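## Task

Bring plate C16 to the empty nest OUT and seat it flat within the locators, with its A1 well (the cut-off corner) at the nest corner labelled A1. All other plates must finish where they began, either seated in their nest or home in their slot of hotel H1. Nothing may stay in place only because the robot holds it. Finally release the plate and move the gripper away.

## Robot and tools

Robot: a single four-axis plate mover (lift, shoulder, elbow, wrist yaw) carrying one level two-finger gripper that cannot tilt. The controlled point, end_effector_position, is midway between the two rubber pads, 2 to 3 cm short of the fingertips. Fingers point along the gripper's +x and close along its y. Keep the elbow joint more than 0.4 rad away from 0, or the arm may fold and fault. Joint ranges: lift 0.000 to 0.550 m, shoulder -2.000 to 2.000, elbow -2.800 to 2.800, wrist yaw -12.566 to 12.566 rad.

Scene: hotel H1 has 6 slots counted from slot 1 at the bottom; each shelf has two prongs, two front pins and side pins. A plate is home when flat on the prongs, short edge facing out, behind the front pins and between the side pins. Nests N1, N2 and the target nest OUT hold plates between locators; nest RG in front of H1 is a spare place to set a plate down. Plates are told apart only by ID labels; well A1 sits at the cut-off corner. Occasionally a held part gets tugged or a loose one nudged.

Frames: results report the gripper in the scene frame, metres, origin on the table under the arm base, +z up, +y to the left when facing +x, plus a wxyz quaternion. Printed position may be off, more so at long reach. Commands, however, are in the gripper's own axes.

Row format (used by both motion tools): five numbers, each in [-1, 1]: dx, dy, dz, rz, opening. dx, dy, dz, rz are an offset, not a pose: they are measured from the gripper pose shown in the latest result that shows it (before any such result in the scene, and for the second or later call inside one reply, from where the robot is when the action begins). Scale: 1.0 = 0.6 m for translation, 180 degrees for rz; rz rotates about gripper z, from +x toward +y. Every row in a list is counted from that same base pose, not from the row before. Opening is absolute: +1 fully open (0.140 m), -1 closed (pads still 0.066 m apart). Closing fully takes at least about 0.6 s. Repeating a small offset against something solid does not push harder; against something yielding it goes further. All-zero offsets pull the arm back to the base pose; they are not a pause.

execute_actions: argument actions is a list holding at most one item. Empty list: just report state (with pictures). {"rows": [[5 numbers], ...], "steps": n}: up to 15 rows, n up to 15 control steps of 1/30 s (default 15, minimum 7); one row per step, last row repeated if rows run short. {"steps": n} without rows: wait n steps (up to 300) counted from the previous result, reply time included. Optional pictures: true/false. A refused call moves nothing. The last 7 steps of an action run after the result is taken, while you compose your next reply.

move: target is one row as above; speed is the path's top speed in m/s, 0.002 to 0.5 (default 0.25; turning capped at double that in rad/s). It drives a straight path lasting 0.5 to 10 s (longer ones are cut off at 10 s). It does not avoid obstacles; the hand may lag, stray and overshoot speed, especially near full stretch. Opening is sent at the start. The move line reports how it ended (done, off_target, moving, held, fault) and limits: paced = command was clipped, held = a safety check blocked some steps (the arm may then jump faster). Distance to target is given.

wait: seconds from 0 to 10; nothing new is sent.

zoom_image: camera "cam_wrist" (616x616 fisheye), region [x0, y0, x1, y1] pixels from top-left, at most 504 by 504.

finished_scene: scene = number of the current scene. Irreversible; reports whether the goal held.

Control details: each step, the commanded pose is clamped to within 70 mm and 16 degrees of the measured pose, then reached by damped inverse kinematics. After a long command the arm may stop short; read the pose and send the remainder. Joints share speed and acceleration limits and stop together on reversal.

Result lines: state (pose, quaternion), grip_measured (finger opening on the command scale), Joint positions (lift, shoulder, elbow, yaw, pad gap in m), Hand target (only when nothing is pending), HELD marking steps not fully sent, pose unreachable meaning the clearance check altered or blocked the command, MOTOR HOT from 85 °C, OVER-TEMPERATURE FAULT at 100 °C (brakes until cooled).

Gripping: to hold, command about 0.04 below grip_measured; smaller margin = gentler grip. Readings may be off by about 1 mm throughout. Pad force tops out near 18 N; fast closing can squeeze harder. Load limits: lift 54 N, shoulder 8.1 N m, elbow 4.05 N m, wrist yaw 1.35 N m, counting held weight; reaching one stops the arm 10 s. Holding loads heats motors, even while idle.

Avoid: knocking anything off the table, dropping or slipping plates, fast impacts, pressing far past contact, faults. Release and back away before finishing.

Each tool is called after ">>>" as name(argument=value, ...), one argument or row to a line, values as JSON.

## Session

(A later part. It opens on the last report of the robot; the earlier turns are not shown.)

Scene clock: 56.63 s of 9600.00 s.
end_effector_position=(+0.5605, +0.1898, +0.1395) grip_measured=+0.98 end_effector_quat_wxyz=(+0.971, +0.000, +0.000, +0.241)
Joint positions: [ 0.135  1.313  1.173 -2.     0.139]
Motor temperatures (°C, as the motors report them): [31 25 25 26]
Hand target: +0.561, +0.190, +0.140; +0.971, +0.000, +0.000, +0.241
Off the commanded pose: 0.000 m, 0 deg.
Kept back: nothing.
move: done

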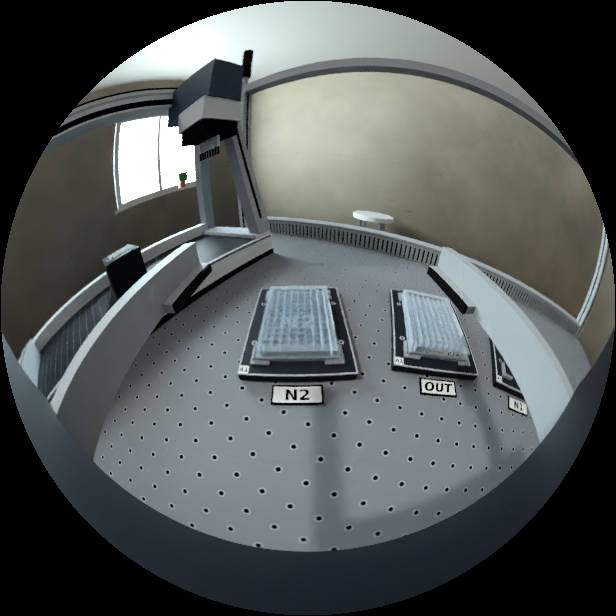

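>>> move(
  target=[-0.360, -0.3935, 0.184, -0.433, 1],
  speed=0.35,
)

Scene clock: 62.53 s of 9600.00 s.
end_effector_position=(+0.4796, -0.1198, +0.2500) grip_measured=+0.98 end_effector_quat_wxyz=(+0.906, +0.000, +0.000, -0.423)
Joint positions: [ 0.245  0.922  0.84  -2.637  0.139]
Motor temperatures (°C, as the motors report them): [31 25 25 26]
Hand target: +0.480, -0.120, +0.250; +0.906, +0.000, +0.000, -0.423
Off the commanded pose: 0.000 m, 0 deg.
Kept back: nothing.
After step 90, 0.57 s passed at rest.
move: done

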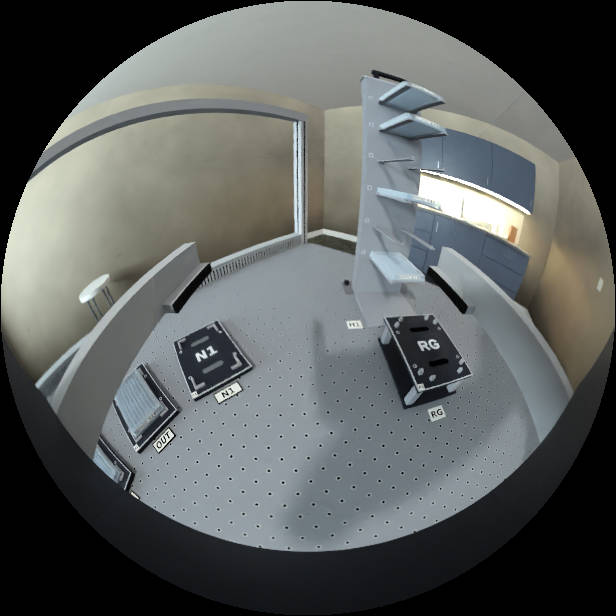

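>>> zoom_image(
  camera="cam_wrist",
  region=[345, 65, 475, 335],
)

Region (345, 65, 475, 335) of cam_wrist's 616x616 image, scaled by 1.867, with more detail than that image has; it fills the left 243 columns of this view, and the rest is white.

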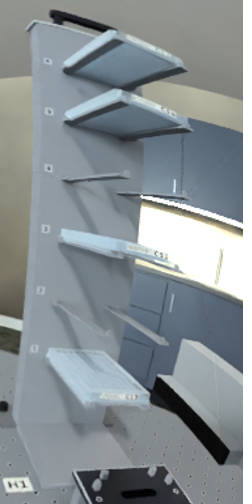

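>>> zoom_image(
  camera="cam_wrist",
  region=[360, 175, 460, 295],
)

>>> zoom_image(
  camera="cam_wrist",
  region=[360, 70, 460, 180],
)

Region (360, 175, 460, 295) of cam_wrist's 616x616 image, scaled by 4.200, with more detail than that image has.

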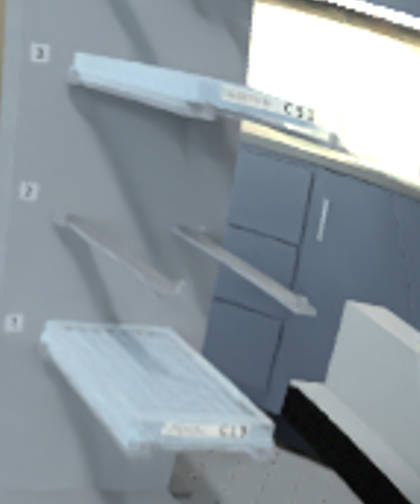

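Region (360, 70, 460, 180) of cam_wrist's 616x616 image, scaled by 4.582, with more detail than that image has; it fills the left 458 columns of this view, and the rest is white.

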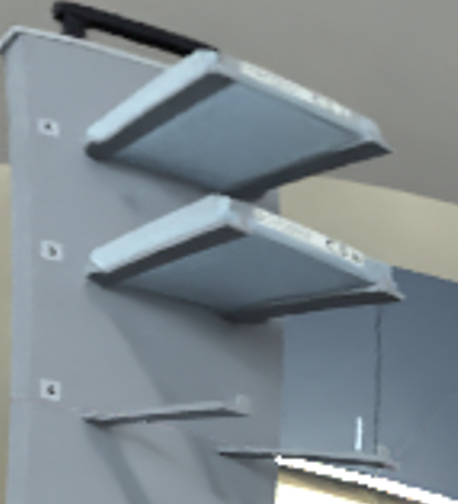

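>>> finished_scene(
  scene=1,
)

The scene is finished: the task was done.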